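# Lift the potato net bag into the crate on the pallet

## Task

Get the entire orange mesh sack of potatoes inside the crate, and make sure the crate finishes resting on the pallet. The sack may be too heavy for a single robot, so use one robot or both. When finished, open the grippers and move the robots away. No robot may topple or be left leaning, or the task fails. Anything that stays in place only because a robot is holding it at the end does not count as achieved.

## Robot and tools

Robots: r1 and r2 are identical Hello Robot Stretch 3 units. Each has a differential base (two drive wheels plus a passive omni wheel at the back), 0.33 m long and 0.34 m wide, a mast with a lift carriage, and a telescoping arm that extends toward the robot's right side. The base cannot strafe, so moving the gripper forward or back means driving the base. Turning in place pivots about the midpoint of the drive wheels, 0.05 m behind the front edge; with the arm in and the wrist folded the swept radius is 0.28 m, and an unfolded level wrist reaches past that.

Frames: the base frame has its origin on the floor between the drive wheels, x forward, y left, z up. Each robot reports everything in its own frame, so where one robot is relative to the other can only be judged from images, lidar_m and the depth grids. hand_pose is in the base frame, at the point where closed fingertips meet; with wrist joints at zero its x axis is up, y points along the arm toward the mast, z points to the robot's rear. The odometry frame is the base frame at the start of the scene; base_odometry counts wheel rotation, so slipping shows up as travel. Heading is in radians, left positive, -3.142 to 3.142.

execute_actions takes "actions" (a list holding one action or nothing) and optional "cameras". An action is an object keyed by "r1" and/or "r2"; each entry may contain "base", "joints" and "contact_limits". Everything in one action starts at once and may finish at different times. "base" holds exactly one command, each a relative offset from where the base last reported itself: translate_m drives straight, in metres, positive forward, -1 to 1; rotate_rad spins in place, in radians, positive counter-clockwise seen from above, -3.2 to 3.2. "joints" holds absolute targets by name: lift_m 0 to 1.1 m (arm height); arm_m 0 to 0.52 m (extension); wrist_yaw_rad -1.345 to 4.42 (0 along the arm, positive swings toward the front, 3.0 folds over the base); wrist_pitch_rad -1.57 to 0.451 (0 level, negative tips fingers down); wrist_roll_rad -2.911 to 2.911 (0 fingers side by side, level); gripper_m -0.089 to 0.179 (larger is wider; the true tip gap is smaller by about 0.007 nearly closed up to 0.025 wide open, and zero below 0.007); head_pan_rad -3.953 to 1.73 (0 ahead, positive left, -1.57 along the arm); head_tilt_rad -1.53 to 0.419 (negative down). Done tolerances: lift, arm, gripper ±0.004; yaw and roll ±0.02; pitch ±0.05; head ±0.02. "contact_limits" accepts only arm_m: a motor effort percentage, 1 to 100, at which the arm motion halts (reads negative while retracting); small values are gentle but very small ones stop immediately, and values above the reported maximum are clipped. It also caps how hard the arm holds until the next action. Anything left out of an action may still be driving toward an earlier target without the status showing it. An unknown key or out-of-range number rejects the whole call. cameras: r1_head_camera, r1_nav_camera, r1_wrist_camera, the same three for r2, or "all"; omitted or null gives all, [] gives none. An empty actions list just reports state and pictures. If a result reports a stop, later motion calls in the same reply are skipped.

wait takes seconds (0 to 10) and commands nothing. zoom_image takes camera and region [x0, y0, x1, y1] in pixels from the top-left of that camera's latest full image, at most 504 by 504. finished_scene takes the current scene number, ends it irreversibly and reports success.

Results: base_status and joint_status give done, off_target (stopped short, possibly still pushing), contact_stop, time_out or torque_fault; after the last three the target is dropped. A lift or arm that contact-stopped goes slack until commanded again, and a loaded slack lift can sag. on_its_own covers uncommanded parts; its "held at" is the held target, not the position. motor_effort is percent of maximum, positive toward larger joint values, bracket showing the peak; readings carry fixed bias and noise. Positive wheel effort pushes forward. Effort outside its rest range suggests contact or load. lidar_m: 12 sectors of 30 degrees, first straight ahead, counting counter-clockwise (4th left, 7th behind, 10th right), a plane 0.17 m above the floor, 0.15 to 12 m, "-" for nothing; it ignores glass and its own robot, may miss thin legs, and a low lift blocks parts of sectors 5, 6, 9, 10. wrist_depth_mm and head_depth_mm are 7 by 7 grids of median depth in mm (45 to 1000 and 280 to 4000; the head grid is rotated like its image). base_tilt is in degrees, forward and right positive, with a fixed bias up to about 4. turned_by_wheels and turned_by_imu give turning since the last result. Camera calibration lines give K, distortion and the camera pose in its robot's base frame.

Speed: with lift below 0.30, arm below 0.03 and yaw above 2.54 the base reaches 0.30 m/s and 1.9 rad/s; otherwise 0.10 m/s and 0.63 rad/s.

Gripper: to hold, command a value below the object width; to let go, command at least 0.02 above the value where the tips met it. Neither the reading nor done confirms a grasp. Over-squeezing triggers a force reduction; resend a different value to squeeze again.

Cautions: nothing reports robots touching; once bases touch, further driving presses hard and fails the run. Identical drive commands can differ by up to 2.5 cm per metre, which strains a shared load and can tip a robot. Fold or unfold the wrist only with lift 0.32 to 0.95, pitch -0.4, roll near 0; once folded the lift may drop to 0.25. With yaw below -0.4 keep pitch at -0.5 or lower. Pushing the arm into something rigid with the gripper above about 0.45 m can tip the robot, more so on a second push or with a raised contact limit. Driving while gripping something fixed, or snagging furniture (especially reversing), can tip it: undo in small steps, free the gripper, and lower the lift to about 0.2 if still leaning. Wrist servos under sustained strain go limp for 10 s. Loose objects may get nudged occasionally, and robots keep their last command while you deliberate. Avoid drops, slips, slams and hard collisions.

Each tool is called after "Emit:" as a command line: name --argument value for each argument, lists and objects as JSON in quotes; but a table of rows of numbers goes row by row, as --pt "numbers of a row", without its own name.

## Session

Emit:
execute_actions --actions '[]'

Scene clock: 0.00 s.
r1.base_odometry: x=+0.000 y=+0.000 heading=+0.000 (m, m, rad; r1's odometry frame)
r1.turned_by_wheels: +0.000 (rad since the last result)
r1.turned_by_imu: +0.000 (rad since the last result)
r1.base_tilt: forward=+0.0 right=+0.3 (deg)
r1.lidar_m: 1.52 1.72 2.86 4.51 3.83 3.22 2.12 1.38 1.16 1.16 1.31 1.52
r1.head_depth_mm: 1464 1461 1452 1440 1434 1417 1419 / 1494 1489 1468 1448 1463 1447 1433 / 1515 1513 1498 1501 1480 1472 1462 / 1554 1528 1532 1524 1501 1492 1486 / 1580 1557 1552 1548 1534 1520 1516 / 1621 1603 1592 1574 1570 1554 1548 / 1631 1622 1612 1601 1601 1582 1580
r1.base_status: not commanded
r1.joint_positions: lift_m=+0.370 arm_m=+0.000 wrist_yaw_rad=+2.955 wrist_pitch_rad=-0.619 wrist_roll_rad=+0.007 gripper_m=+0.037 head_pan_rad=+0.009 head_tilt_rad=-0.018
r1.joint_status: not commanded
r1.motor_effort: left_wheel=+0 right_wheel=+0 lift_m=+34 arm_m=+0 wrist_yaw_rad=+0 wrist_pitch_rad=+4 wrist_roll_rad=+0 gripper_m=+0 head_pan_rad=+0 head_tilt_rad=+1 (%)
r1.hand_pose: x=+0.0149 y=+0.0460 z=+0.3402 quat_wxyz=(+0.278, +0.693, +0.151, +0.648) (m; r1's base frame)
r1.wrist_depth_mm: - - - - - - - / 831 - 977 - - - - / 716 - 811 869 922 - - / 616 - 683 724 780 815 891 / 540 549 597 627 647 693 732 / 491 - - 555 566 593 630 / - - - 473 508 524 549
r2.base_odometry: x=+0.000 y=+0.000 heading=+0.000 (m, m, rad; r2's odometry frame)
r2.turned_by_wheels: +0.000 (rad since the last result)
r2.turned_by_imu: +0.000 (rad since the last result)
r2.base_tilt: forward=-0.3 right=+0.0 (deg)
r2.lidar_m: 1.43 1.11 1.09 1.15 1.02 1.00 1.07 1.56 2.07 3.96 4.70 3.28
r2.head_depth_mm: 1877 2909 - - - 2963 2020 / 1849 2879 3395 3252 3131 2813 2035 / 1832 2492 2549 2468 2398 2364 2061 / 1812 2094 2050 2006 1979 1936 1855 / 1708 1731 1728 1691 1658 1628 1593 / 1534 1507 1475 1464 1436 1406 1380 / 1335 1314 1300 1284 1263 1241 1225
r2.base_status: not commanded
r2.joint_positions: lift_m=+0.502 arm_m=+0.003 wrist_yaw_rad=+2.908 wrist_pitch_rad=-0.597 wrist_roll_rad=-0.004 gripper_m=+0.037 head_pan_rad=-0.013 head_tilt_rad=-0.006
r2.joint_status: not commanded
r2.motor_effort: left_wheel=-1 right_wheel=+0 lift_m=+28 arm_m=+0 wrist_yaw_rad=+0 wrist_pitch_rad=+4 wrist_roll_rad=+1 gripper_m=+0 head_pan_rad=+1 head_tilt_rad=+1 (%)
r2.hand_pose: x=+0.0247 y=+0.0453 z=+0.4771 quat_wxyz=(+0.285, +0.694, +0.129, +0.649) (m; r2's base frame)
r2.wrist_depth_mm: 786 - - - - 936 846 / 828 - - - - - 916 / 857 - - - 946 904 865 / 885 866 862 841 812 779 773 / 794 780 750 733 714 685 665 / 702 668 648 639 606 612 605 / 618 595 - - 559 549 522
pictures: r1_head_camera (sideways: a quarter turn clockwise sets it upright), r1_nav_camera (sideways: a quarter turn counterclockwise sets it upright), r1_wrist_camera, r2_head_camera (sideways: a quarter turn clockwise sets it upright), r2_nav_camera (sideways: a quarter turn counterclockwise sets it upright), r2_wrist_camera
camera_calibration (this result's frames):
r1_head_camera: T_world_to_cam=[[0.0574884, 0.0474724, -0.997217, 1.31751], [0.0351829, 0.998152, 0.0495451, -0.0625189], [0.997726, -0.0379333, 0.0557119, -0.120758], [0, 0, 0, 1]] pos_world=[0.0469412, -0.00472287, 1.32367]
r1_nav_camera: T_world_to_cam=[[0.0932318, -0.0523099, 0.994269, -1.254], [0.0328891, -0.997912, -0.0555856, 0.122811], [0.995101, 0.037883, -0.0913167, 0.0625251], [0, 0, 0, 1]] pos_world=[0.0506547, 0.0545889, 1.25935]
r1_wrist_camera: T_world_to_cam=[[0.978791, -0.148193, 0.141448, -0.071851], [-0.00473959, -0.706649, -0.707549, 0.315082], [0.204808, 0.691872, -0.692364, 0.361962], [0, 0, 0, 1]] pos_world=[-0.0023123, -0.038427, 0.483708]
r2_head_camera: T_world_to_cam=[[-0.00350575, 0.0631221, -0.998, 1.31719], [0.0324514, 0.997487, 0.0629757, -0.083029], [0.999467, -0.0321657, -0.00554534, -0.0387375], [0, 0, 0, 1]] pos_world=[0.046029, -0.00156908, 1.31956]
r2_nav_camera: T_world_to_cam=[[-0.0410774, -0.0265123, 0.998804, -1.24835], [-0.034001, -0.999032, -0.0279167, 0.0846634], [0.998577, -0.0351071, 0.0401362, -0.0954217], [0, 0, 0, 1]] pos_world=[0.0468857, 0.0481349, 1.25305]
r2_wrist_camera: T_world_to_cam=[[0.959811, -0.268836, -0.0805631, 0.0385447], [-0.24589, -0.667176, -0.703146, 0.401836], [0.135281, 0.694696, -0.706467, 0.468904], [0, 0, 0, 1]] pos_world=[-0.00162162, -0.0472882, 0.61692]
Images, in order (width x height): r1_head_camera 896x504, r1_nav_camera 672x504, r1_wrist_camera 644x364, r2_head_camera 896x504, r2_nav_camera 672x504, r2_wrist_camera 644x364.

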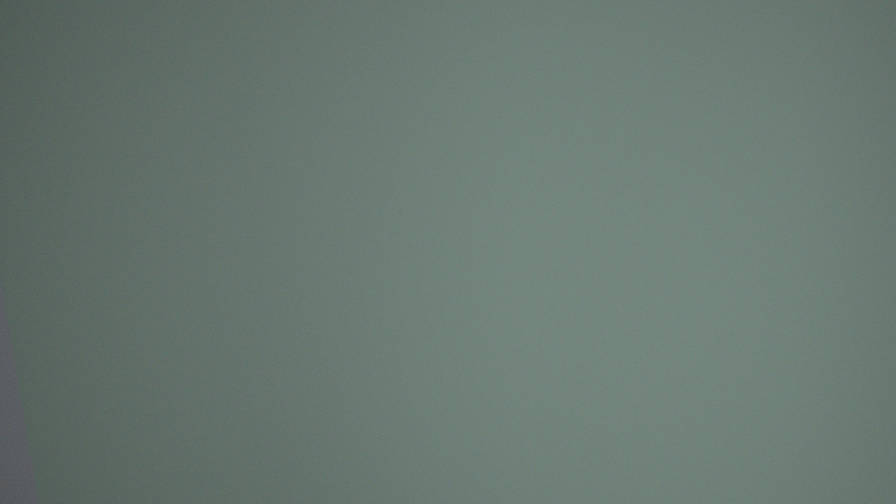

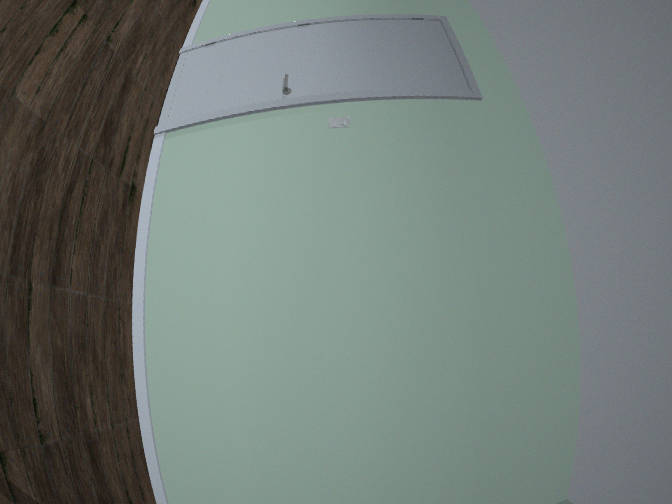

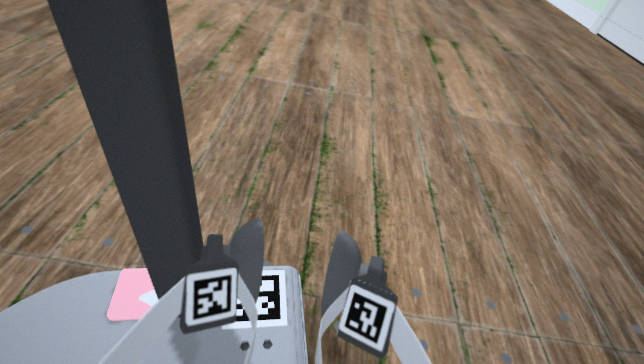

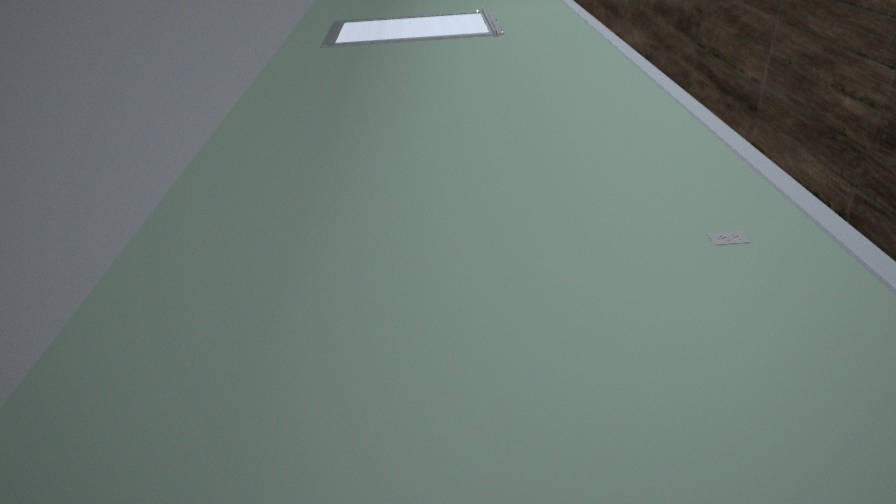

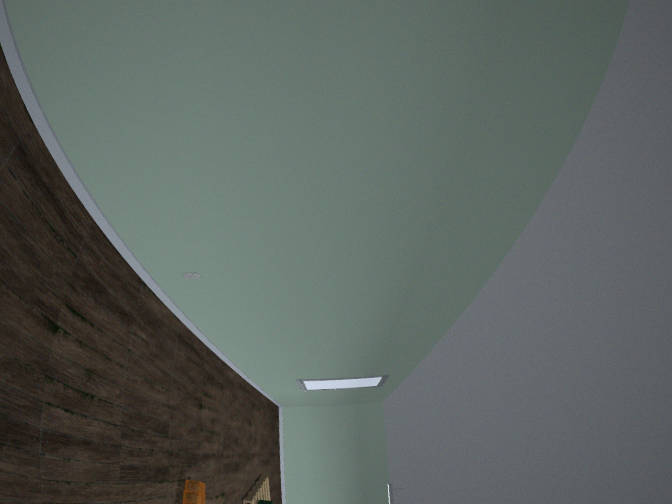

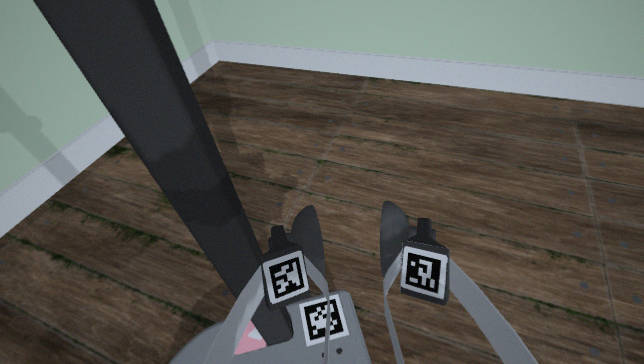

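Stuff is to r2's right; r1's left/back.

Emit:
execute_actions --actions '[{"r1":{"joints":{"head_pan_rad":1.7,"head_tilt_rad":-0.4}},"r2":{"joints":{"head_pan_rad":-1.3,"head_tilt_rad":-0.4,"lift_m":0.28}}}]' --cameras '["r1_head_camera","r2_head_camera","r1_nav_camera","r2_nav_camera"]'

Scene clock: 4.87 s.
r1.base_odometry: x=+0.000 y=+0.000 heading=+0.000 (m, m, rad; r1's odometry frame)
r1.turned_by_wheels: +0.000 (rad since the last result)
r1.turned_by_imu: +0.001 (rad since the last result)
r1.base_tilt: forward=+0.2 right=+0.3 (deg)
r1.lidar_m: 1.52 1.72 2.85 4.53 3.80 3.19 2.12 1.38 1.16 1.16 1.31 1.52
r1.head_depth_mm: - - - 3919 2592 1870 1481 / - - - 3986 2574 1886 1493 / - - - - 2572 1890 1492 / - - - - 2586 1908 1498 / - - - - 2610 1894 1500 / - - - - 2608 1912 1509 / - - - - 2656 1953 -
r1.base_status: not commanded
r1.joint_positions: lift_m=+0.370 arm_m=+0.000 wrist_yaw_rad=+2.955 wrist_pitch_rad=-0.619 wrist_roll_rad=+0.007 gripper_m=+0.037 head_pan_rad=+1.693 head_tilt_rad=-0.395
r1.joint_status: all done
r1.motor_effort: left_wheel=-1(0) right_wheel=+0(0) lift_m=+34(33) arm_m=-1(1) wrist_yaw_rad=+0(0) wrist_pitch_rad=+4(4) wrist_roll_rad=+0(0) gripper_m=+0(0) head_pan_rad=+4(43) head_tilt_rad=-1(17) (%)
r1.hand_pose: x=+0.0149 y=+0.0460 z=+0.3402 quat_wxyz=(+0.278, +0.693, +0.151, +0.648) (m; r1's base frame)
r1.wrist_depth_mm: - - - - - - - / 833 - - - - - - / 717 - 817 861 931 - - / 609 - 678 719 779 821 880 / 536 555 601 626 651 697 738 / 491 - - 551 576 592 623 / - - - 474 514 520 550
r2.base_odometry: x=+0.000 y=+0.000 heading=+0.000 (m, m, rad; r2's odometry frame)
r2.turned_by_wheels: +0.000 (rad since the last result)
r2.turned_by_imu: +0.001 (rad since the last result)
r2.base_tilt: forward=-0.3 right=+0.0 (deg)
r2.lidar_m: 1.43 1.11 1.09 1.16 1.02 1.00 1.07 1.56 2.07 3.95 4.70 3.29
r2.head_depth_mm: 3477 3688 3953 3223 2217 1666 1328 / 3828 - - 3355 2237 1674 1348 / - - - 3358 2258 1690 1349 / - - - 3399 2258 1698 1347 / - - - 3551 2300 1716 1357 / - - - 3575 2295 1726 1368 / - - - 3560 2345 1741 1376
r2.base_status: not commanded
r2.joint_positions: lift_m=+0.281 arm_m=+0.003 wrist_yaw_rad=+2.908 wrist_pitch_rad=-0.597 wrist_roll_rad=-0.004 gripper_m=+0.037 head_pan_rad=-1.293 head_tilt_rad=-0.395
r2.joint_status: all done
r2.motor_effort: left_wheel=-1(1) right_wheel=+0(0) lift_m=+15(22) arm_m=+0(0) wrist_yaw_rad=+0(0) wrist_pitch_rad=+4(4) wrist_roll_rad=+1(1) gripper_m=+0(0) head_pan_rad=-2(36) head_tilt_rad=-2(22) (%)
r2.hand_pose: x=+0.0247 y=+0.0453 z=+0.2553 quat_wxyz=(+0.286, +0.694, +0.129, +0.649) (m; r2's base frame)
r2.wrist_depth_mm: 768 - - - 899 860 780 / 797 - 801 763 752 709 670 / 737 680 662 640 621 583 560 / 599 583 543 548 520 514 482 / 508 510 - - 461 441 426 / 460 - - - 386 396 379 / - - - - 356 353 342
pictures: r1_head_camera (sideways: a quarter turn clockwise sets it upright), r1_nav_camera (sideways: a quarter turn counterclockwise sets it upright), r2_head_camera (sideways: a quarter turn clockwise sets it upright), r2_nav_camera (sideways: a quarter turn counterclockwise sets it upright)
camera_calibration (this result's frames):
r1_head_camera: T_world_to_cam=[[-0.00845826, -0.31695, -0.948404, 1.25389], [-0.997589, -0.0626558, 0.029836, -0.0305402], [-0.0688796, 0.94637, -0.315656, 0.369164], [0, 0, 0, 1]] pos_world=[0.00556691, 0.0461401, 1.30663]
r1_nav_camera: T_world_to_cam=[[-0.00232453, 0.455655, 0.890153, -1.1174], [0.990521, 0.123304, -0.0605308, 0.123378], [-0.137341, 0.881575, -0.451623, 0.538377], [0, 0, 0, 1]] pos_world=[-0.0508651, 0.0193171, 1.24527]
r2_head_camera: T_world_to_cam=[[-0.0442186, 0.384835, -0.921925, 1.2179], [0.971092, 0.233242, 0.0507844, -0.072854], [0.234575, -0.893029, -0.384024, 0.458566], [0, 0, 0, 1]] pos_world=[0.0170336, -0.0421868, 1.30262]
r2_nav_camera: T_world_to_cam=[[0.0675215, -0.335155, 0.939741, -1.17162], [-0.969339, -0.245086, -0.0177608, 0.0771354], [0.23627, -0.909728, -0.341427, 0.405904], [0, 0, 0, 1]] pos_world=[0.0579769, -0.00450646, 1.24097]
Images, in order (width x height): r1_head_camera 896x504, r1_nav_camera 672x504, r2_head_camera 896x504, r2_nav_camera 672x504.

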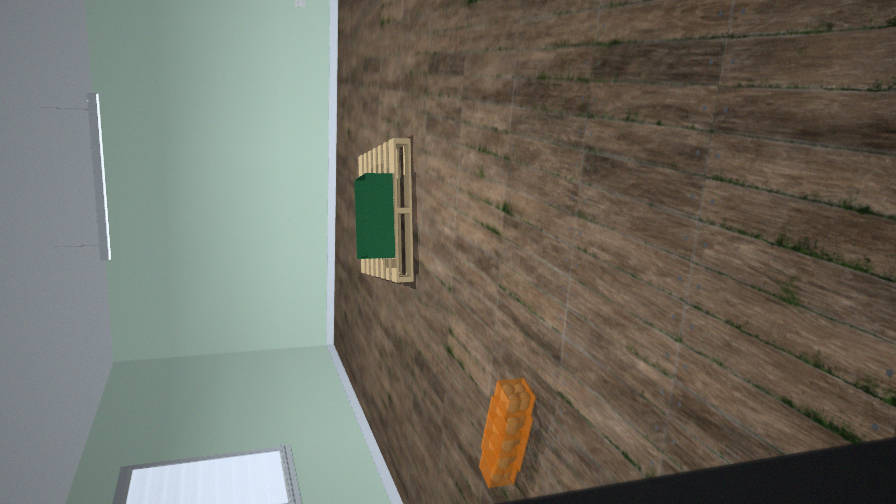

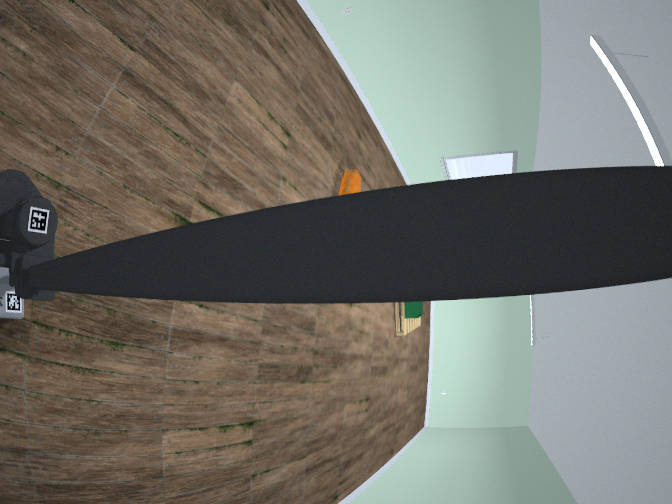

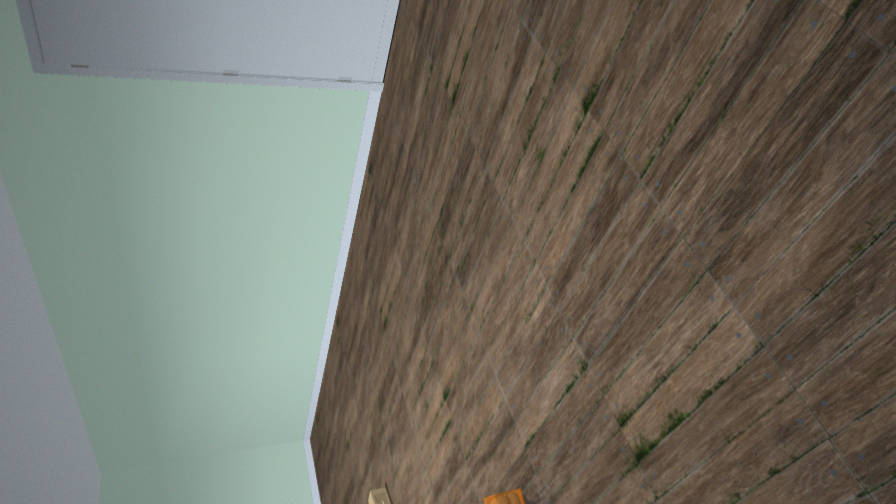

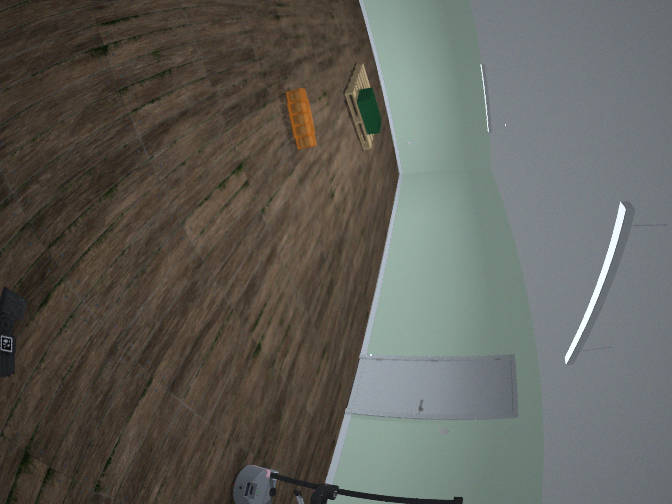

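Emit:
execute_actions --actions '[{"r1":{"base":{"rotate_rad":1.92},"joints":{"lift_m":0.28,"head_pan_rad":-1.57,"head_tilt_rad":-0.9}},"r2":{"base":{"rotate_rad":-1.22},"joints":{"head_pan_rad":0,"head_tilt_rad":-0.5}}}]' --cameras '[]'

Emit:
execute_actions --actions '[{"r1":{"base":{"translate_m":1.0}}}]' --cameras '[]'

Emit:
execute_actions --actions '[{"r1":{"base":{"translate_m":1.0}}}]' --cameras '[]'

Emit:
execute_actions --actions '[{"r1":{"base":{"translate_m":0.4}},"r2":{"base":{"translate_m":0.9}}}]' --cameras '[]'

Emit:
execute_actions --actions '[{"r1":{"base":{"rotate_rad":1.22}}}]' --cameras '["r2_head_camera","r2_nav_camera"]'

Emit:
execute_actions --actions '[{"r1":{"joints":{"lift_m":0.5,"wrist_pitch_rad":-0.4}}}]' --cameras '[]'

Emit:
execute_actions --actions '[{"r1":{"joints":{"wrist_yaw_rad":0,"gripper_m":0.179}}}]' --cameras '[]'

Emit:
execute_actions --actions '[{"r1":{"joints":{"wrist_pitch_rad":-1.57,"arm_m":0.3}}}]' --cameras '["r1_head_camera","r2_nav_camera"]'

Scene clock: 41.03 s.
r1.base_odometry: x=+0.000 y=+0.000 heading=+1.920 (m, m, rad; r1's odometry frame)
r1.turned_by_wheels: +1.920 (rad since the last result)
r1.turned_by_imu: +1.923 (rad since the last result)
r1.base_tilt: forward=+0.2 right=+0.3 (deg)
r1.lidar_m: 4.33 3.30 2.12 1.57 1.19 1.16 1.22 1.56 1.52 1.60 2.24 4.52
r1.head_depth_mm: 1346 1502 1704 1750 1487 1294 1148 / 1390 1585 1811 1769 1492 1293 1139 / 1478 1665 1931 1750 1493 1293 1152 / 1551 1780 2013 1757 1488 1293 1157 / 1635 1895 2072 1749 1477 1286 1144 / 1731 2016 2140 1754 1488 1289 1140 / 1805 2166 2150 1756 1485 1292 1135
r1.base_status: done
r1.joint_positions: lift_m=+0.280 arm_m=+0.000 wrist_yaw_rad=+2.955 wrist_pitch_rad=-0.620 wrist_roll_rad=+0.007 gripper_m=+0.037 head_pan_rad=-1.563 head_tilt_rad=-0.889
r1.joint_status: all done
r1.motor_effort: left_wheel=-2(8) right_wheel=+2(9) lift_m=+23(27) arm_m=-1(0) wrist_yaw_rad=+0(1) wrist_pitch_rad=+4(4) wrist_roll_rad=+0(0) gripper_m=+0(0) head_pan_rad=-3(44) head_tilt_rad=-4(22) (%)
r1.hand_pose: x=+0.0148 y=+0.0458 z=+0.2505 quat_wxyz=(+0.278, +0.692, +0.151, +0.648) (m; r1's base frame)
r1.wrist_depth_mm: 815 - - - - - - / 683 - 800 866 971 - - / 585 - 651 696 762 821 905 / 494 - 553 596 622 670 727 / - - - 522 522 557 601 / - - - - 466 486 509 / - - - - 414 424 447
r2.base_odometry: x=+0.000 y=+0.000 heading=-1.220 (m, m, rad; r2's odometry frame)
r2.turned_by_wheels: -1.220 (rad since the last result)
r2.turned_by_imu: -1.231 (rad since the last result)
r2.base_tilt: forward=-0.3 right=-0.1 (deg)
r2.lidar_m: 4.86 4.71 1.69 1.16 1.09 1.10 1.07 1.00 1.02 1.32 2.07 3.77
r2.head_depth_mm: 3637 3891 - 2704 1937 1517 1252 / - - - 2682 1961 1532 1257 / - - - 2749 1978 1544 1259 / - - - 2774 1982 1547 1278 / - - - 2803 1985 1557 1276 / - - - 2801 2035 1566 1283 / - - - 2801 2040 1581 1286
r2.base_status: done
r2.joint_positions: lift_m=+0.281 arm_m=+0.003 wrist_yaw_rad=+2.908 wrist_pitch_rad=-0.597 wrist_roll_rad=-0.004 gripper_m=+0.037 head_pan_rad=-0.007 head_tilt_rad=-0.494
r2.joint_status: all done
r2.motor_effort: left_wheel=+1(13) right_wheel=-1(5) lift_m=+16(15) arm_m=+0(0) wrist_yaw_rad=+0(0) wrist_pitch_rad=+4(4) wrist_roll_rad=+1(1) gripper_m=+0(0) head_pan_rad=+3(37) head_tilt_rad=-2(14) (%)
r2.hand_pose: x=+0.0247 y=+0.0453 z=+0.2553 quat_wxyz=(+0.286, +0.694, +0.129, +0.649) (m; r2's base frame)
r2.wrist_depth_mm: 781 - - - 923 860 849 / 826 - 822 787 732 705 670 / 725 693 671 640 616 594 560 / 605 578 552 551 521 510 488 / 516 500 - - 453 443 430 / 452 - - - 387 396 379 / - - - - 361 354 342
pictures: none
No camera images: the call's "cameras" was empty. Leave "cameras" out to get every camera's image.

Scene clock: 46.03 s.
r1.base_odometry: x=-0.342 y=+0.940 heading=+1.920 (m, m, rad; r1's odometry frame)
r1.turned_by_wheels: +0.000 (rad since the last result)
r1.turned_by_imu: +0.008 (rad since the last result)
r1.base_tilt: forward=+0.2 right=+0.3 (deg)
r1.lidar_m: 3.58 2.74 2.68 1.85 2.04 2.00 2.11 2.11 2.06 2.15 3.06 3.59
r1.head_depth_mm: 1802 2044 2185 1756 1503 1298 1141 / 1893 2159 2154 1761 1483 1291 1145 / 1983 2264 2149 1774 1485 1300 1155 / 2119 2418 2141 1767 1489 1291 1152 / 2220 2523 2158 1756 1494 1292 1139 / 2376 2662 2143 1757 1490 1292 1143 / 2528 2708 2122 1750 1494 1286 1140
r1.base_status: done
r1.joint_positions: lift_m=+0.280 arm_m=+0.000 wrist_yaw_rad=+2.955 wrist_pitch_rad=-0.620 wrist_roll_rad=+0.007 gripper_m=+0.037 head_pan_rad=-1.563 head_tilt_rad=-0.889
r1.joint_status: not commanded
r1.motor_effort: left_wheel=-1(9) right_wheel=+1(8) lift_m=+23(23) arm_m=-1(0) wrist_yaw_rad=+1(0) wrist_pitch_rad=+4(4) wrist_roll_rad=+0(0) gripper_m=+0(0) head_pan_rad=-4(3) head_tilt_rad=-4(4) (%)
r1.hand_pose: x=+0.0148 y=+0.0458 z=+0.2505 quat_wxyz=(+0.278, +0.692, +0.151, +0.648) (m; r1's base frame)
r1.wrist_depth_mm: 829 - - - - - - / 687 - 800 873 959 - - / 580 - 653 711 756 829 882 / 498 - 556 585 630 661 709 / - - - 515 530 563 596 / - - - - 465 481 508 / - - - - 412 423 444
r2.base_odometry: x=+0.000 y=+0.000 heading=-1.220 (m, m, rad; r2's odometry frame)
r2.turned_by_wheels: +0.000 (rad since the last result)
r2.turned_by_imu: +0.001 (rad since the last result)
r2.base_tilt: forward=-0.4 right=-0.1 (deg)
r2.lidar_m: 4.89 4.67 1.70 1.16 1.09 1.11 1.07 1.00 1.02 1.32 2.96 1.76
r2.head_depth_mm: 3640 3896 3988 2064 1925 1512 1253 / 3997 - - 2706 1953 1532 1254 / - - - 2735 1960 1544 1256 / - - - 2767 1993 1549 1267 / - - - 2792 2012 1553 1275 / - - - 2806 2009 1564 1273 / - - - 2793 2025 1572 1280
r2.base_status: not commanded
r2.joint_positions: lift_m=+0.281 arm_m=+0.003 wrist_yaw_rad=+2.908 wrist_pitch_rad=-0.597 wrist_roll_rad=-0.004 gripper_m=+0.037 head_pan_rad=-0.007 head_tilt_rad=-0.494
r2.joint_status: not commanded
r2.motor_effort: left_wheel=+0(1) right_wheel=-1(1) lift_m=+15(15) arm_m=+0(0) wrist_yaw_rad=+0(0) wrist_pitch_rad=+4(4) wrist_roll_rad=+1(1) gripper_m=+0(0) head_pan_rad=+3(4) head_tilt_rad=-2(2) (%)
r2.hand_pose: x=+0.0247 y=+0.0453 z=+0.2553 quat_wxyz=(+0.286, +0.694, +0.129, +0.649) (m; r2's base frame)
r2.wrist_depth_mm: 770 - - - 942 867 835 / 805 - 811 787 723 688 683 / 735 684 666 637 616 584 568 / 613 582 552 546 525 501 481 / 527 505 - - 466 437 431 / 456 - - - 386 396 379 / - - - - 361 352 340
pictures: none
No camera images: the call's "cameras" was empty. Leave "cameras" out to get every camera's image.

Scene clock: 51.07 s.
r1.base_odometry: x=-0.684 y=+1.879 heading=+1.920 (m, m, rad; r1's odometry frame)
r1.turned_by_wheels: +0.000 (rad since the last result)
r1.turned_by_imu: +0.008 (rad since the last result)
r1.base_tilt: forward=+0.0 right=+0.2 (deg)
r1.lidar_m: 2.86 2.19 2.13 2.25 2.89 2.83 2.98 2.66 2.59 2.76 3.93 2.70
r1.head_depth_mm: 2304 2575 2150 1762 1492 1293 1147 / 2469 2669 2138 1761 1494 1300 1151 / 2554 2738 2164 1760 1487 1298 1156 / 2691 2759 2157 1751 1494 1302 1163 / 2876 2772 2136 1759 1491 1294 1147 / 3047 2768 2141 1751 1487 1293 1138 / 3259 2794 2132 1765 1487 1285 1142
r1.base_status: done
r1.joint_positions: lift_m=+0.280 arm_m=+0.000 wrist_yaw_rad=+2.955 wrist_pitch_rad=-0.620 wrist_roll_rad=+0.007 gripper_m=+0.037 head_pan_rad=-1.563 head_tilt_rad=-0.889
r1.joint_status: not commanded
r1.motor_effort: left_wheel=-1(7) right_wheel=+1(8) lift_m=+22(22) arm_m=+0(1) wrist_yaw_rad=+0(0) wrist_pitch_rad=+4(4) wrist_roll_rad=+0(1) gripper_m=+0(0) head_pan_rad=-3(3) head_tilt_rad=-4(4) (%)
r1.hand_pose: x=+0.0148 y=+0.0458 z=+0.2505 quat_wxyz=(+0.278, +0.692, +0.151, +0.648) (m; r1's base frame)
r1.wrist_depth_mm: 829 - - - - - - / 690 - 802 888 981 - - / 579 - 652 695 755 819 891 / 499 - 554 585 619 663 717 / - - - 516 530 561 597 / - - - - 464 479 511 / - - - - 413 426 443
r2.base_odometry: x=+0.000 y=+0.000 heading=-1.220 (m, m, rad; r2's odometry frame)
r2.turned_by_wheels: +0.000 (rad since the last result)
r2.turned_by_imu: +0.001 (rad since the last result)
r2.base_tilt: forward=-0.3 right=-0.2 (deg)
r2.lidar_m: 1.97 4.70 1.69 1.16 1.09 1.10 1.07 1.00 1.02 1.32 2.95 3.76
r2.head_depth_mm: 3651 3909 3987 2680 1936 1517 1250 / - - - 2733 1939 1522 1252 / - - - 2721 1959 1535 1259 / - - - 2606 1986 1551 1270 / - - - 2289 2008 1565 1273 / - - - 2810 2019 1568 1275 / - - - 2782 2024 1567 1282
r2.base_status: not commanded
r2.joint_positions: lift_m=+0.281 arm_m=+0.003 wrist_yaw_rad=+2.908 wrist_pitch_rad=-0.597 wrist_roll_rad=-0.004 gripper_m=+0.037 head_pan_rad=-0.007 head_tilt_rad=-0.494
r2.joint_status: not commanded
r2.motor_effort: left_wheel=+1(1) right_wheel=-1(1) lift_m=+15(16) arm_m=+0(0) wrist_yaw_rad=+0(0) wrist_pitch_rad=+4(4) wrist_roll_rad=+1(1) gripper_m=+0(0) head_pan_rad=+3(2) head_tilt_rad=-2(2) (%)
r2.hand_pose: x=+0.0247 y=+0.0453 z=+0.2553 quat_wxyz=(+0.286, +0.694, +0.129, +0.649) (m; r2's base frame)
r2.wrist_depth_mm: 782 - - - 964 903 847 / 828 - 834 771 736 702 676 / 706 685 667 611 610 593 575 / 600 563 551 545 529 507 490 / 506 515 - - 461 439 425 / 463 - - - 382 396 377 / - - - - 361 355 343
pictures: none
No camera images: the call's "cameras" was empty. Leave "cameras" out to get every camera's image.

Scene clock: 55.77 s.
r1.base_odometry: x=-0.821 y=+2.255 heading=+1.920 (m, m, rad; r1's odometry frame)
r1.turned_by_wheels: +0.000 (rad since the last result)
r1.turned_by_imu: +0.003 (rad since the last result)
r1.base_tilt: forward=+0.1 right=+0.3 (deg)
r1.lidar_m: 2.56 1.96 1.91 2.03 1.43 3.15 3.34 2.87 2.80 2.98 2.54 2.37
r1.head_depth_mm: 2577 2678 2157 1782 1495 1295 1147 / 2684 2758 2141 1768 1488 1295 1142 / 2793 2767 2142 1765 1487 1296 1147 / 2952 2780 2146 1742 1485 1287 1161 / 3119 2757 2142 1765 1490 1296 1144 / 3275 2728 2148 1761 1481 1285 1149 / 3408 2763 2166 1765 1489 1290 1139
r1.base_status: done
r1.joint_positions: lift_m=+0.280 arm_m=+0.000 wrist_yaw_rad=+2.955 wrist_pitch_rad=-0.620 wrist_roll_rad=+0.007 gripper_m=+0.037 head_pan_rad=-1.563 head_tilt_rad=-0.889
r1.joint_status: not commanded
r1.motor_effort: left_wheel=-1(8) right_wheel=+1(7) lift_m=+22(23) arm_m=-1(1) wrist_yaw_rad=+0(1) wrist_pitch_rad=+4(4) wrist_roll_rad=+0(0) gripper_m=+0(0) head_pan_rad=-3(3) head_tilt_rad=-4(4) (%)
r1.hand_pose: x=+0.0148 y=+0.0458 z=+0.2505 quat_wxyz=(+0.278, +0.692, +0.151, +0.648) (m; r1's base frame)
r1.wrist_depth_mm: 836 - - - - - - / 689 - 789 878 970 - - / 582 - 655 694 767 820 892 / 504 - 554 589 620 671 708 / - - - 512 528 558 592 / - - - - 464 480 511 / - - - - 414 425 446
r2.base_odometry: x=+0.309 y=-0.845 heading=-1.220 (m, m, rad; r2's odometry frame)
r2.turned_by_wheels: +0.000 (rad since the last result)
r2.turned_by_imu: +0.007 (rad since the last result)
r2.base_tilt: forward=-0.3 right=-0.1 (deg)
r2.lidar_m: 4.22 1.32 2.48 1.70 1.60 1.63 1.86 1.74 1.78 2.30 3.19 3.25
r2.head_depth_mm: 3140 3341 3557 2661 1952 1523 1247 / 3418 3721 3896 2713 1951 1518 1259 / 3847 - - 2729 1970 1538 1257 / - - - 2760 1982 1553 1263 / - - - 2806 1980 1545 1270 / - - - 2833 1766 1535 1270 / - - - 2862 1530 1528 1281
r2.base_status: done
r2.joint_positions: lift_m=+0.281 arm_m=+0.003 wrist_yaw_rad=+2.908 wrist_pitch_rad=-0.597 wrist_roll_rad=-0.004 gripper_m=+0.037 head_pan_rad=-0.007 head_tilt_rad=-0.495
r2.joint_status: not commanded
r2.motor_effort: left_wheel=-1(16) right_wheel=+0(5) lift_m=+16(16) arm_m=+0(0) wrist_yaw_rad=+0(1) wrist_pitch_rad=+4(4) wrist_roll_rad=+1(1) gripper_m=-1(0) head_pan_rad=+3(4) head_tilt_rad=-2(2) (%)
r2.hand_pose: x=+0.0247 y=+0.0453 z=+0.2552 quat_wxyz=(+0.286, +0.694, +0.129, +0.649) (m; r2's base frame)
r2.wrist_depth_mm: - - - - 924 895 844 / 926 - 828 788 731 705 664 / 725 674 661 632 613 583 558 / 605 582 553 543 523 502 483 / 511 508 - - 458 441 429 / 455 - - - 385 394 378 / - - - - 359 350 343
pictures: none
No camera images: the call's "cameras" was empty. Leave "cameras" out to get every camera's image.

Scene clock: 57.73 s.
r1.base_odometry: x=-0.821 y=+2.255 heading=+3.140 (m, m, rad; r1's odometry frame)
r1.turned_by_wheels: +1.220 (rad since the last result)
r1.turned_by_imu: +1.221 (rad since the last result)
r1.base_tilt: forward=+0.2 right=+0.2 (deg)
r1.lidar_m: 1.91 2.18 1.44 3.13 3.31 2.81 2.80 3.23 2.37 2.42 2.26 1.92
r1.head_depth_mm: 3824 2484 2157 1765 1497 1290 1150 / 3880 2434 2147 1751 1483 1300 1143 / 3804 2618 2134 1775 1492 1294 1153 / 3800 2760 2155 1759 1497 1223 1159 / 3802 2747 2149 1765 1485 1242 1137 / 3803 2747 2135 1746 1491 1251 1138 / 3593 2724 2134 1756 1480 1264 1136
r1.base_status: done
r1.joint_positions: lift_m=+0.280 arm_m=+0.000 wrist_yaw_rad=+2.955 wrist_pitch_rad=-0.620 wrist_roll_rad=+0.007 gripper_m=+0.037 head_pan_rad=-1.563 head_tilt_rad=-0.889
r1.joint_status: not commanded
r1.motor_effort: left_wheel=-1(9) right_wheel=+1(7) lift_m=+23(23) arm_m=-1(1) wrist_yaw_rad=-1(0) wrist_pitch_rad=+4(4) wrist_roll_rad=+0(0) gripper_m=+0(0) head_pan_rad=-3(3) head_tilt_rad=-4(4) (%)
r1.hand_pose: x=+0.0148 y=+0.0458 z=+0.2505 quat_wxyz=(+0.278, +0.692, +0.151, +0.648) (m; r1's base frame)
r1.wrist_depth_mm: 830 - - - - - - / 684 - 806 883 961 - - / 579 - 666 704 753 824 902 / 496 - 557 588 621 662 715 / - - - 516 527 564 591 / - - - - 464 485 508 / - - - - 413 425 445
r2.base_odometry: x=+0.309 y=-0.845 heading=-1.220 (m, m, rad; r2's odometry frame)
r2.turned_by_wheels: +0.000 (rad since the last result)
r2.turned_by_imu: +0.000 (rad since the last result)
r2.base_tilt: forward=-0.3 right=+0.0 (deg)
r2.lidar_m: 4.20 1.37 2.47 1.70 1.60 1.63 1.86 1.75 1.78 2.30 3.18 3.25
r2.head_depth_mm: 3143 3358 3587 2666 1962 1518 1250 / 3401 3737 3973 2709 1943 1525 1255 / 3827 - - 2739 1985 1533 1267 / - - - 2743 1980 1548 1263 / - - - 2789 2004 1553 1273 / - - - 2834 1767 1563 1280 / - - 3979 2421 1700 1575 1281
r2.base_status: not commanded
r2.joint_positions: lift_m=+0.281 arm_m=+0.003 wrist_yaw_rad=+2.908 wrist_pitch_rad=-0.597 wrist_roll_rad=-0.004 gripper_m=+0.037 head_pan_rad=-0.007 head_tilt_rad=-0.495
r2.joint_status: not commanded
r2.motor_effort: left_wheel=-1(1) right_wheel=+0(0) lift_m=+15(15) arm_m=+0(0) wrist_yaw_rad=+0(0) wrist_pitch_rad=+4(4) wrist_roll_rad=+1(1) gripper_m=+0(0) head_pan_rad=+3(4) head_tilt_rad=-2(2) (%)
r2.hand_pose: x=+0.0247 y=+0.0453 z=+0.2552 quat_wxyz=(+0.286, +0.694, +0.129, +0.649) (m; r2's base frame)
r2.wrist_depth_mm: - - - - 935 865 829 / 911 - 842 795 734 709 676 / 736 682 655 640 626 584 565 / 612 592 561 555 516 509 488 / 512 514 - - 457 439 430 / 456 - - - 385 390 378 / - - - - 359 356 343
pictures: r2_head_camera (sideways: a quarter turn clockwise sets it upright), r2_nav_camera (sideways: a quarter turn counterclockwise sets it upright)
camera_calibration (this result's frames):
r2_head_camera: T_world_to_cam=[[-0.471876, 0.0663684, -0.879164, 1.16472], [0.0539895, 0.997467, 0.0463212, -0.0614428], [0.880011, -0.0256078, -0.474263, 0.572055], [0, 0, 0, 1]] pos_world=[0.0495076, -0.00136468, 1.29813]
r2_nav_camera: T_world_to_cam=[[0.432734, -0.030054, 0.901021, -1.12332], [-0.0388927, -0.999136, -0.0146476, 0.0674046], [0.900683, -0.0287046, -0.433529, 0.521707], [0, 0, 0, 1]] pos_world=[0.0188266, 0.0485616, 1.2393]
Images, in order (width x height): r2_head_camera 896x504, r2_nav_camera 672x504.

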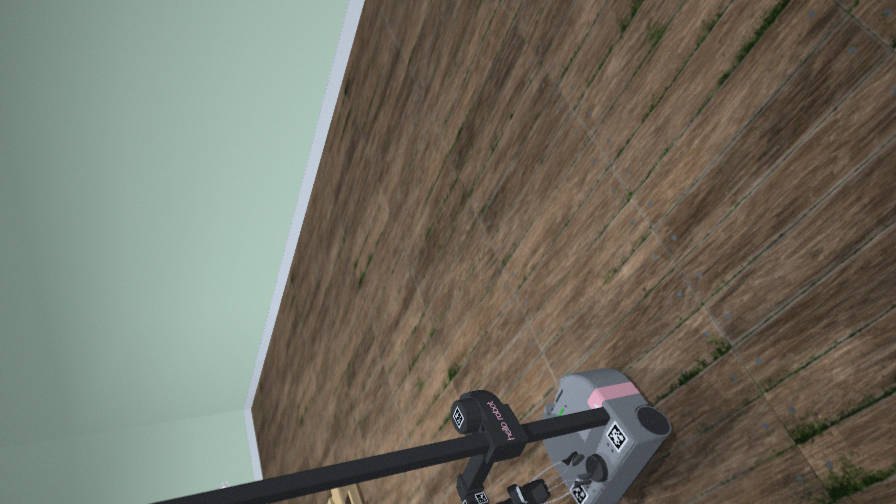

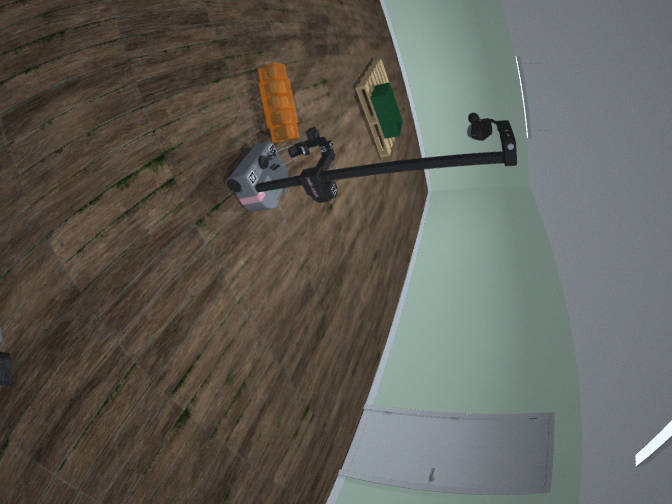

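Scene clock: 60.57 s.
r1.base_odometry: x=-0.821 y=+2.255 heading=+3.140 (m, m, rad; r1's odometry frame)
r1.turned_by_wheels: +0.000 (rad since the last result)
r1.turned_by_imu: +0.000 (rad since the last result)
r1.base_tilt: forward=+0.1 right=+0.2 (deg)
r1.lidar_m: 1.91 2.19 1.43 3.14 3.32 2.82 2.80 3.21 2.38 2.41 2.25 1.92
r1.head_depth_mm: 3795 2492 2159 1764 1504 1297 1153 / 3762 2448 2160 1769 1502 1298 1180 / 3801 2670 2159 1753 1484 1293 1176 / 3724 2768 2167 1741 1489 1225 1179 / 3880 2728 2152 1756 1477 1240 1162 / 3753 2710 2152 1755 1487 1240 1142 / 3635 2763 2145 1764 1496 1273 1141
r1.base_status: not commanded
r1.joint_positions: lift_m=+0.500 arm_m=+0.000 wrist_yaw_rad=+2.955 wrist_pitch_rad=-0.421 wrist_roll_rad=+0.007 gripper_m=+0.037 head_pan_rad=-1.563 head_tilt_rad=-0.889
r1.joint_status: all done
r1.motor_effort: left_wheel=-1(2) right_wheel=+1(2) lift_m=+44(47) arm_m=-1(0) wrist_yaw_rad=+0(0) wrist_pitch_rad=+6(8) wrist_roll_rad=+0(0) gripper_m=+0(0) head_pan_rad=-2(3) head_tilt_rad=-4(4) (%)
r1.hand_pose: x=+0.0203 y=+0.0748 z=+0.5116 quat_wxyz=(+0.212, +0.704, +0.082, +0.673) (m; r1's base frame)
r1.wrist_depth_mm: - - - - - - - / - - - - - - - / - - - - - - - / 981 - - - - - - / 818 - 962 - - - - / 711 - - 827 897 938 997 / 633 - 656 689 752 783 844
r2.base_odometry: x=+0.309 y=-0.845 heading=-1.220 (m, m, rad; r2's odometry frame)
r2.turned_by_wheels: +0.000 (rad since the last result)
r2.turned_by_imu: +0.001 (rad since the last result)
r2.base_tilt: forward=-0.4 right=-0.1 (deg)
r2.lidar_m: 4.20 1.38 2.48 1.71 1.60 1.63 1.86 1.74 1.78 2.30 3.19 3.25
r2.head_depth_mm: 3084 3379 3604 2678 1933 1515 1245 / 3524 3706 3941 2701 1960 1526 1255 / 3859 - - 2745 1962 1548 1256 / - - - 2781 1985 1544 1261 / - - - 2822 1989 1551 1277 / - - - 2696 1767 1558 1275 / - - 3957 1533 1772 1580 1285
r2.base_status: not commanded
r2.joint_positions: lift_m=+0.281 arm_m=+0.003 wrist_yaw_rad=+2.908 wrist_pitch_rad=-0.597 wrist_roll_rad=-0.004 gripper_m=+0.037 head_pan_rad=-0.007 head_tilt_rad=-0.495
r2.joint_status: not commanded
r2.motor_effort: left_wheel=-1(1) right_wheel=+0(0) lift_m=+16(16) arm_m=+0(0) wrist_yaw_rad=+0(1) wrist_pitch_rad=+4(4) wrist_roll_rad=+1(1) gripper_m=+0(1) head_pan_rad=+2(3) head_tilt_rad=-2(2) (%)
r2.hand_pose: x=+0.0247 y=+0.0453 z=+0.2552 quat_wxyz=(+0.286, +0.694, +0.129, +0.649) (m; r2's base frame)
r2.wrist_depth_mm: - - - - 916 869 841 / 919 - 808 775 755 709 662 / 711 681 669 633 614 584 566 / 592 585 547 553 524 512 490 / 514 509 - - 465 440 428 / 457 - - - 389 391 384 / - - - - 360 346 344
pictures: none
No camera images: the call's "cameras" was empty. Leave "cameras" out to get every camera's image.

Scene clock: 63.03 s.
r1.base_odometry: x=-0.821 y=+2.255 heading=+3.140 (m, m, rad; r1's odometry frame)
r1.turned_by_wheels: +0.000 (rad since the last result)
r1.turned_by_imu: +0.000 (rad since the last result)
r1.base_tilt: forward=+0.2 right=+0.3 (deg)
r1.lidar_m: 1.91 2.19 1.43 3.14 3.30 2.82 2.81 3.22 2.37 2.41 2.25 1.92
r1.head_depth_mm: 3779 2442 2148 1762 1499 1302 1145 / 3849 2455 2143 1768 1493 1306 1184 / 3802 2661 2144 1765 1498 1302 1182 / 3824 2747 2159 1750 1493 1271 1121 / 3860 2765 2129 1765 1489 1234 1143 / 3856 2743 2141 1760 1490 1248 1144 / 3592 2787 2160 1755 1483 1269 1151
r1.base_status: not commanded
r1.joint_positions: lift_m=+0.500 arm_m=+0.000 wrist_yaw_rad=+0.003 wrist_pitch_rad=-0.421 wrist_roll_rad=+0.007 gripper_m=+0.179 head_pan_rad=-1.563 head_tilt_rad=-0.889
r1.joint_status: all done
r1.motor_effort: left_wheel=-2(2) right_wheel=+2(2) lift_m=+45(43) arm_m=-1(1) wrist_yaw_rad=-4(5) wrist_pitch_rad=+6(6) wrist_roll_rad=+0(0) gripper_m=+0(96) head_pan_rad=-3(2) head_tilt_rad=-3(4) (%)
r1.hand_pose: x=-0.0209 y=-0.3694 z=+0.5116 quat_wxyz=(+0.690, +0.148, -0.693, -0.148) (m; r1's base frame)
r1.wrist_depth_mm: - - - - - - - / - - - - - - - / - - - - - - - / 988 - - - - - - / 857 875 934 998 - - - / - 737 782 833 880 950 1000 / 593 590 641 708 736 - 850
r2.base_odometry: x=+0.309 y=-0.845 heading=-1.220 (m, m, rad; r2's odometry frame)
r2.turned_by_wheels: +0.000 (rad since the last result)
r2.turned_by_imu: +0.000 (rad since the last result)
r2.base_tilt: forward=-0.3 right=-0.1 (deg)
r2.lidar_m: 4.22 1.38 2.48 1.70 1.60 1.63 1.86 1.75 1.78 2.30 3.20 3.26
r2.head_depth_mm: 3113 3377 3541 2673 1938 1514 1248 / 3421 3763 3949 2702 1962 1524 1253 / 3850 - - 2743 1949 1536 1261 / - - - 2750 1976 1543 1265 / - - - 2780 2004 1554 1280 / - - - 2688 1760 1561 1279 / - - 3923 1530 1774 1572 1283
r2.base_status: not commanded
r2.joint_positions: lift_m=+0.281 arm_m=+0.003 wrist_yaw_rad=+2.908 wrist_pitch_rad=-0.597 wrist_roll_rad=-0.004 gripper_m=+0.037 head_pan_rad=-0.007 head_tilt_rad=-0.495
r2.joint_status: not commanded
r2.motor_effort: left_wheel=+0(1) right_wheel=+0(0) lift_m=+16(16) arm_m=+0(0) wrist_yaw_rad=+1(1) wrist_pitch_rad=+4(4) wrist_roll_rad=+1(1) gripper_m=-1(2) head_pan_rad=+4(3) head_tilt_rad=-2(2) (%)
r2.hand_pose: x=+0.0247 y=+0.0453 z=+0.2552 quat_wxyz=(+0.286, +0.694, +0.129, +0.649) (m; r2's base frame)
r2.wrist_depth_mm: - - - - 951 881 823 / 926 - 843 794 745 702 680 / 731 671 665 643 614 582 567 / 605 575 562 547 521 491 487 / 514 506 - - 458 439 430 / 455 - - - 388 392 384 / - - - - 363 350 347
pictures: none
No camera images: the call's "cameras" was empty. Leave "cameras" out to get every camera's image.

Scene clock: 66.47 s.
r1.base_odometry: x=-0.821 y=+2.255 heading=+3.140 (m, m, rad; r1's odometry frame)
r1.turned_by_wheels: +0.000 (rad since the last result)
r1.turned_by_imu: +0.000 (rad since the last result)
r1.base_tilt: forward=+0.0 right=+0.2 (deg)
r1.lidar_m: 1.92 2.18 1.44 3.14 3.30 2.81 2.81 3.19 2.36 2.41 2.25 1.92
r1.head_depth_mm: 3816 2469 2145 1764 1495 1295 1139 / 3850 2453 2138 1760 1496 1293 1167 / 3859 2654 2150 1755 - 1267 1141 / 3800 2755 2136 1752 - 1218 1143 / 3793 2778 2159 1759 1499 1226 1139 / 3809 2762 2137 1753 1490 1242 1141 / 3656 2716 2122 1767 1494 1266 1149
r1.base_status: not commanded
r1.joint_positions: lift_m=+0.500 arm_m=+0.300 wrist_yaw_rad=+0.001 wrist_pitch_rad=-1.565 wrist_roll_rad=+0.007 gripper_m=+0.179 head_pan_rad=-1.563 head_tilt_rad=-0.889
r1.joint_status: all done
r1.motor_effort: left_wheel=-1(2) right_wheel=+2(2) lift_m=+44(45) arm_m=+5(11) wrist_yaw_rad=-2(3) wrist_pitch_rad=-1(5) wrist_roll_rad=+0(0) gripper_m=+0(0) head_pan_rad=-3(3) head_tilt_rad=-4(4) (%)
r1.hand_pose: x=-0.0217 y=-0.4220 z=+0.3819 quat_wxyz=(+0.500, +0.497, -0.503, -0.500) (m; r1's base frame)
r1.wrist_depth_mm: 461 449 416 514 520 521 533 / 506 427 463 516 523 538 540 / 516 520 470 473 541 541 552 / 524 532 543 438 547 550 566 / - 542 552 550 564 573 577 / - 557 566 563 575 578 585 / 557 564 565 573 583 - 596
r2.base_odometry: x=+0.309 y=-0.845 heading=-1.220 (m, m, rad; r2's odometry frame)
r2.turned_by_wheels: +0.000 (rad since the last result)
r2.turned_by_imu: +0.001 (rad since the last result)
r2.base_tilt: forward=-0.3 right=-0.1 (deg)
r2.lidar_m: 4.20 1.38 2.48 1.71 1.60 1.63 1.87 1.74 1.78 2.30 3.19 3.25
r2.head_depth_mm: 3131 3337 3609 2660 1939 1516 1247 / 3406 3695 3982 2703 1947 1527 1250 / 3867 - - 2754 1962 1546 1266 / - - - 2783 1966 1549 1263 / - - - 2785 1995 1551 1281 / - - - 2685 1774 1573 1272 / - - 3996 1534 1771 1578 1280
r2.base_status: not commanded
r2.joint_positions: lift_m=+0.281 arm_m=+0.003 wrist_yaw_rad=+2.908 wrist_pitch_rad=-0.597 wrist_roll_rad=-0.004 gripper_m=+0.037 head_pan_rad=-0.007 head_tilt_rad=-0.495
r2.joint_status: not commanded
r2.motor_effort: left_wheel=+0(1) right_wheel=+0(0) lift_m=+15(16) arm_m=+0(0) wrist_yaw_rad=+1(1) wrist_pitch_rad=+4(4) wrist_roll_rad=+1(1) gripper_m=-1(1) head_pan_rad=+3(3) head_tilt_rad=-2(2) (%)
r2.hand_pose: x=+0.0247 y=+0.0453 z=+0.2552 quat_wxyz=(+0.286, +0.694, +0.129, +0.649) (m; r2's base frame)
r2.wrist_depth_mm: - - - - 959 874 858 / 948 - 834 775 735 704 674 / 731 689 665 621 603 597 561 / 612 577 564 540 523 496 494 / 506 507 - - 457 444 430 / 460 - - - 389 393 382 / - - - - 361 355 343
pictures: r1_head_camera (sideways: a quarter turn clockwise sets it upright), r2_nav_camera (sideways: a quarter turn counterclockwise sets it upright)
camera_calibration (this result's frames):
r1_head_camera: T_world_to_cam=[[0.0415704, 0.726358, -0.686058, 0.911499], [0.998265, -0.0588535, -0.00182263, -0.00148973], [-0.0417008, -0.684792, -0.727544, 0.904888], [0, 0, 0, 1]] pos_world=[0.00133037, -0.0425013, 1.28368]
r2_nav_camera: T_world_to_cam=[[0.432734, -0.030054, 0.901021, -1.12332], [-0.0388927, -0.999136, -0.0146476, 0.0674046], [0.900683, -0.0287046, -0.433529, 0.521707], [0, 0, 0, 1]] pos_world=[0.0188266, 0.0485616, 1.2393]
Images, in order (width x height): r1_head_camera 896x504, r2_nav_camera 672x504.

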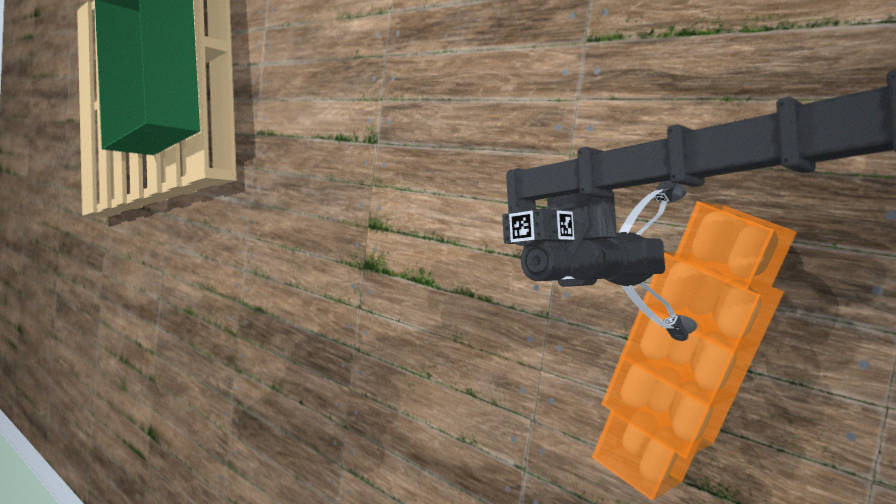

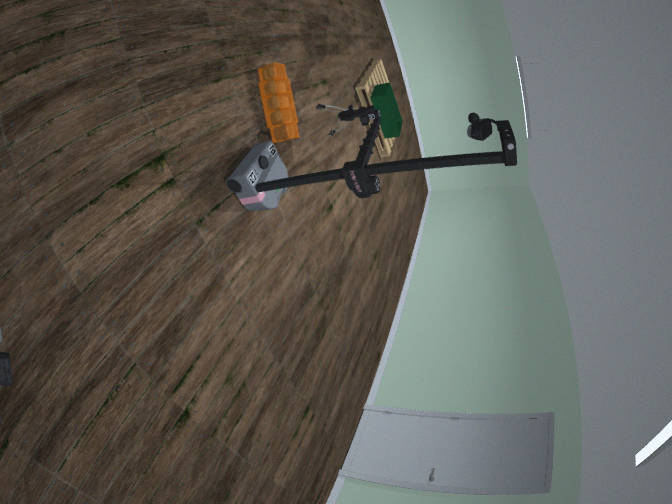

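Emit:
execute_actions --actions '[{"r1":{"base":{"translate_m":-0.02},"joints":{"arm_m":0.34,"wrist_roll_rad":-1.1,"lift_m":0.42}}}]' --cameras '["r1_head_camera","r1_wrist_camera"]'

Scene clock: 74.63 s.
r1.base_odometry: x=-0.801 y=+2.255 heading=+3.140 (m, m, rad; r1's odometry frame)
r1.turned_by_wheels: +0.000 (rad since the last result)
r1.turned_by_imu: +0.000 (rad since the last result)
r1.base_tilt: forward=+0.1 right=+0.2 (deg)
r1.lidar_m: 1.94 2.21 1.44 3.15 3.28 2.79 2.79 3.17 2.37 2.36 2.28 1.94
r1.head_depth_mm: 3846 2452 2145 1767 1493 1293 1146 / 3869 2487 2160 1768 1488 1292 1146 / 3850 2583 2160 1751 1528 1310 1144 / 3795 2742 2145 1740 - 1204 1142 / 3789 2754 2142 1746 1524 1232 1145 / 3806 2705 2138 1749 1485 1244 1139 / 3672 2734 2138 1768 1489 1260 1140
r1.base_status: done
r1.joint_positions: lift_m=+0.420 arm_m=+0.340 wrist_yaw_rad=+0.001 wrist_pitch_rad=-1.565 wrist_roll_rad=-1.095 gripper_m=+0.179 head_pan_rad=-1.563 head_tilt_rad=-0.889
r1.joint_status: all done
r1.motor_effort: left_wheel=-1(8) right_wheel=+1(2) lift_m=+23(35) arm_m=+5(3) wrist_yaw_rad=-2(1) wrist_pitch_rad=-1(1) wrist_roll_rad=-3(2) gripper_m=+0(0) head_pan_rad=-3(2) head_tilt_rad=-4(3) (%)
r1.hand_pose: x=-0.0215 y=-0.4619 z=+0.3027 quat_wxyz=(+0.689, +0.686, -0.166, -0.166) (m; r1's base frame)
r1.wrist_depth_mm: 417 423 424 380 437 444 450 / 424 428 352 387 449 455 466 / 434 440 446 389 460 467 473 / 440 448 451 361 472 473 484 / - 459 465 470 481 486 494 / - 470 477 488 492 500 508 / - 479 484 494 501 - 518
r2.base_odometry: x=+0.309 y=-0.845 heading=-1.220 (m, m, rad; r2's odometry frame)
r2.turned_by_wheels: +0.000 (rad since the last result)
r2.turned_by_imu: +0.001 (rad since the last result)
r2.base_tilt: forward=-0.3 right=-0.2 (deg)
r2.lidar_m: 4.19 1.39 2.47 1.70 1.60 1.63 1.85 1.74 1.77 2.30 3.19 3.25
r2.head_depth_mm: 3136 3383 3589 2677 1944 1530 1248 / 3436 3714 3908 2709 1940 1529 1256 / 3811 - - 2732 1955 1540 1259 / - - - 2768 1967 1531 1271 / - - - 2811 1988 1550 1270 / - - - 2646 1754 1563 1273 / - - - 2433 1812 1571 1283
r2.base_status: not commanded
r2.joint_positions: lift_m=+0.281 arm_m=+0.003 wrist_yaw_rad=+2.908 wrist_pitch_rad=-0.597 wrist_roll_rad=-0.004 gripper_m=+0.037 head_pan_rad=-0.007 head_tilt_rad=-0.495
r2.joint_status: not commanded
r2.motor_effort: left_wheel=-1(1) right_wheel=+0(0) lift_m=+16(15) arm_m=+0(0) wrist_yaw_rad=+0(1) wrist_pitch_rad=+4(4) wrist_roll_rad=+1(1) gripper_m=+0(1) head_pan_rad=+3(3) head_tilt_rad=-2(2) (%)
r2.hand_pose: x=+0.0247 y=+0.0453 z=+0.2552 quat_wxyz=(+0.286, +0.694, +0.129, +0.649) (m; r2's base frame)
r2.wrist_depth_mm: - - - - 952 898 806 / 886 - 833 759 758 720 687 / 732 683 664 633 605 591 564 / 608 577 561 541 531 506 491 / 514 508 - - 465 440 425 / 452 - - - 383 396 383 / - - - - 357 348 344
pictures: r1_head_camera (sideways: a quarter turn clockwise sets it upright), r1_wrist_camera
camera_calibration (this result's frames):
r1_head_camera: T_world_to_cam=[[0.0415704, 0.726358, -0.686058, 0.911499], [0.998265, -0.0588535, -0.00182263, -0.00148973], [-0.0417008, -0.684792, -0.727544, 0.904888], [0, 0, 0, 1]] pos_world=[0.00133037, -0.0425013, 1.28368]
r1_wrist_camera: T_world_to_cam=[[-0.325009, -0.943985, 0.0571036, -0.476306], [-0.931281, 0.329974, 0.154381, 0.127483], [-0.164576, -0.00300431, -0.98636, 0.455053], [0, 0, 0, 1]] pos_world=[0.0388098, -0.490325, 0.456364]
Images, in order (width x height): r1_head_camera 896x504, r1_wrist_camera 644x364.

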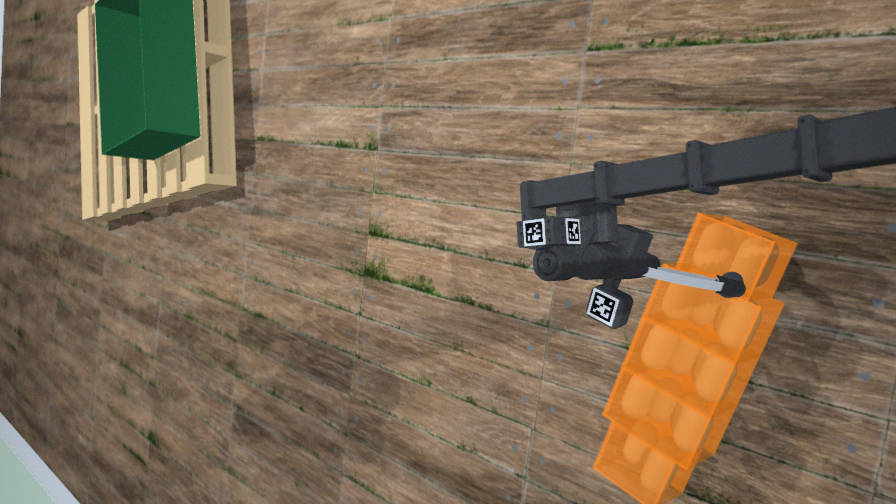

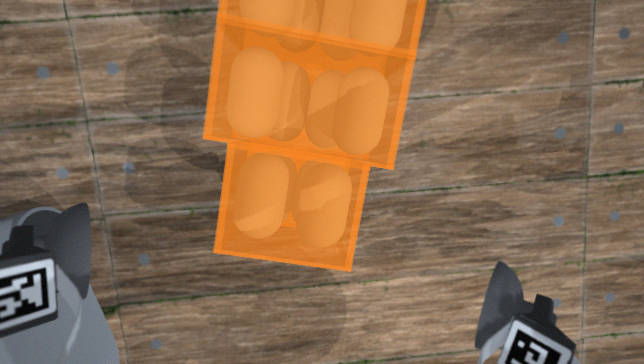

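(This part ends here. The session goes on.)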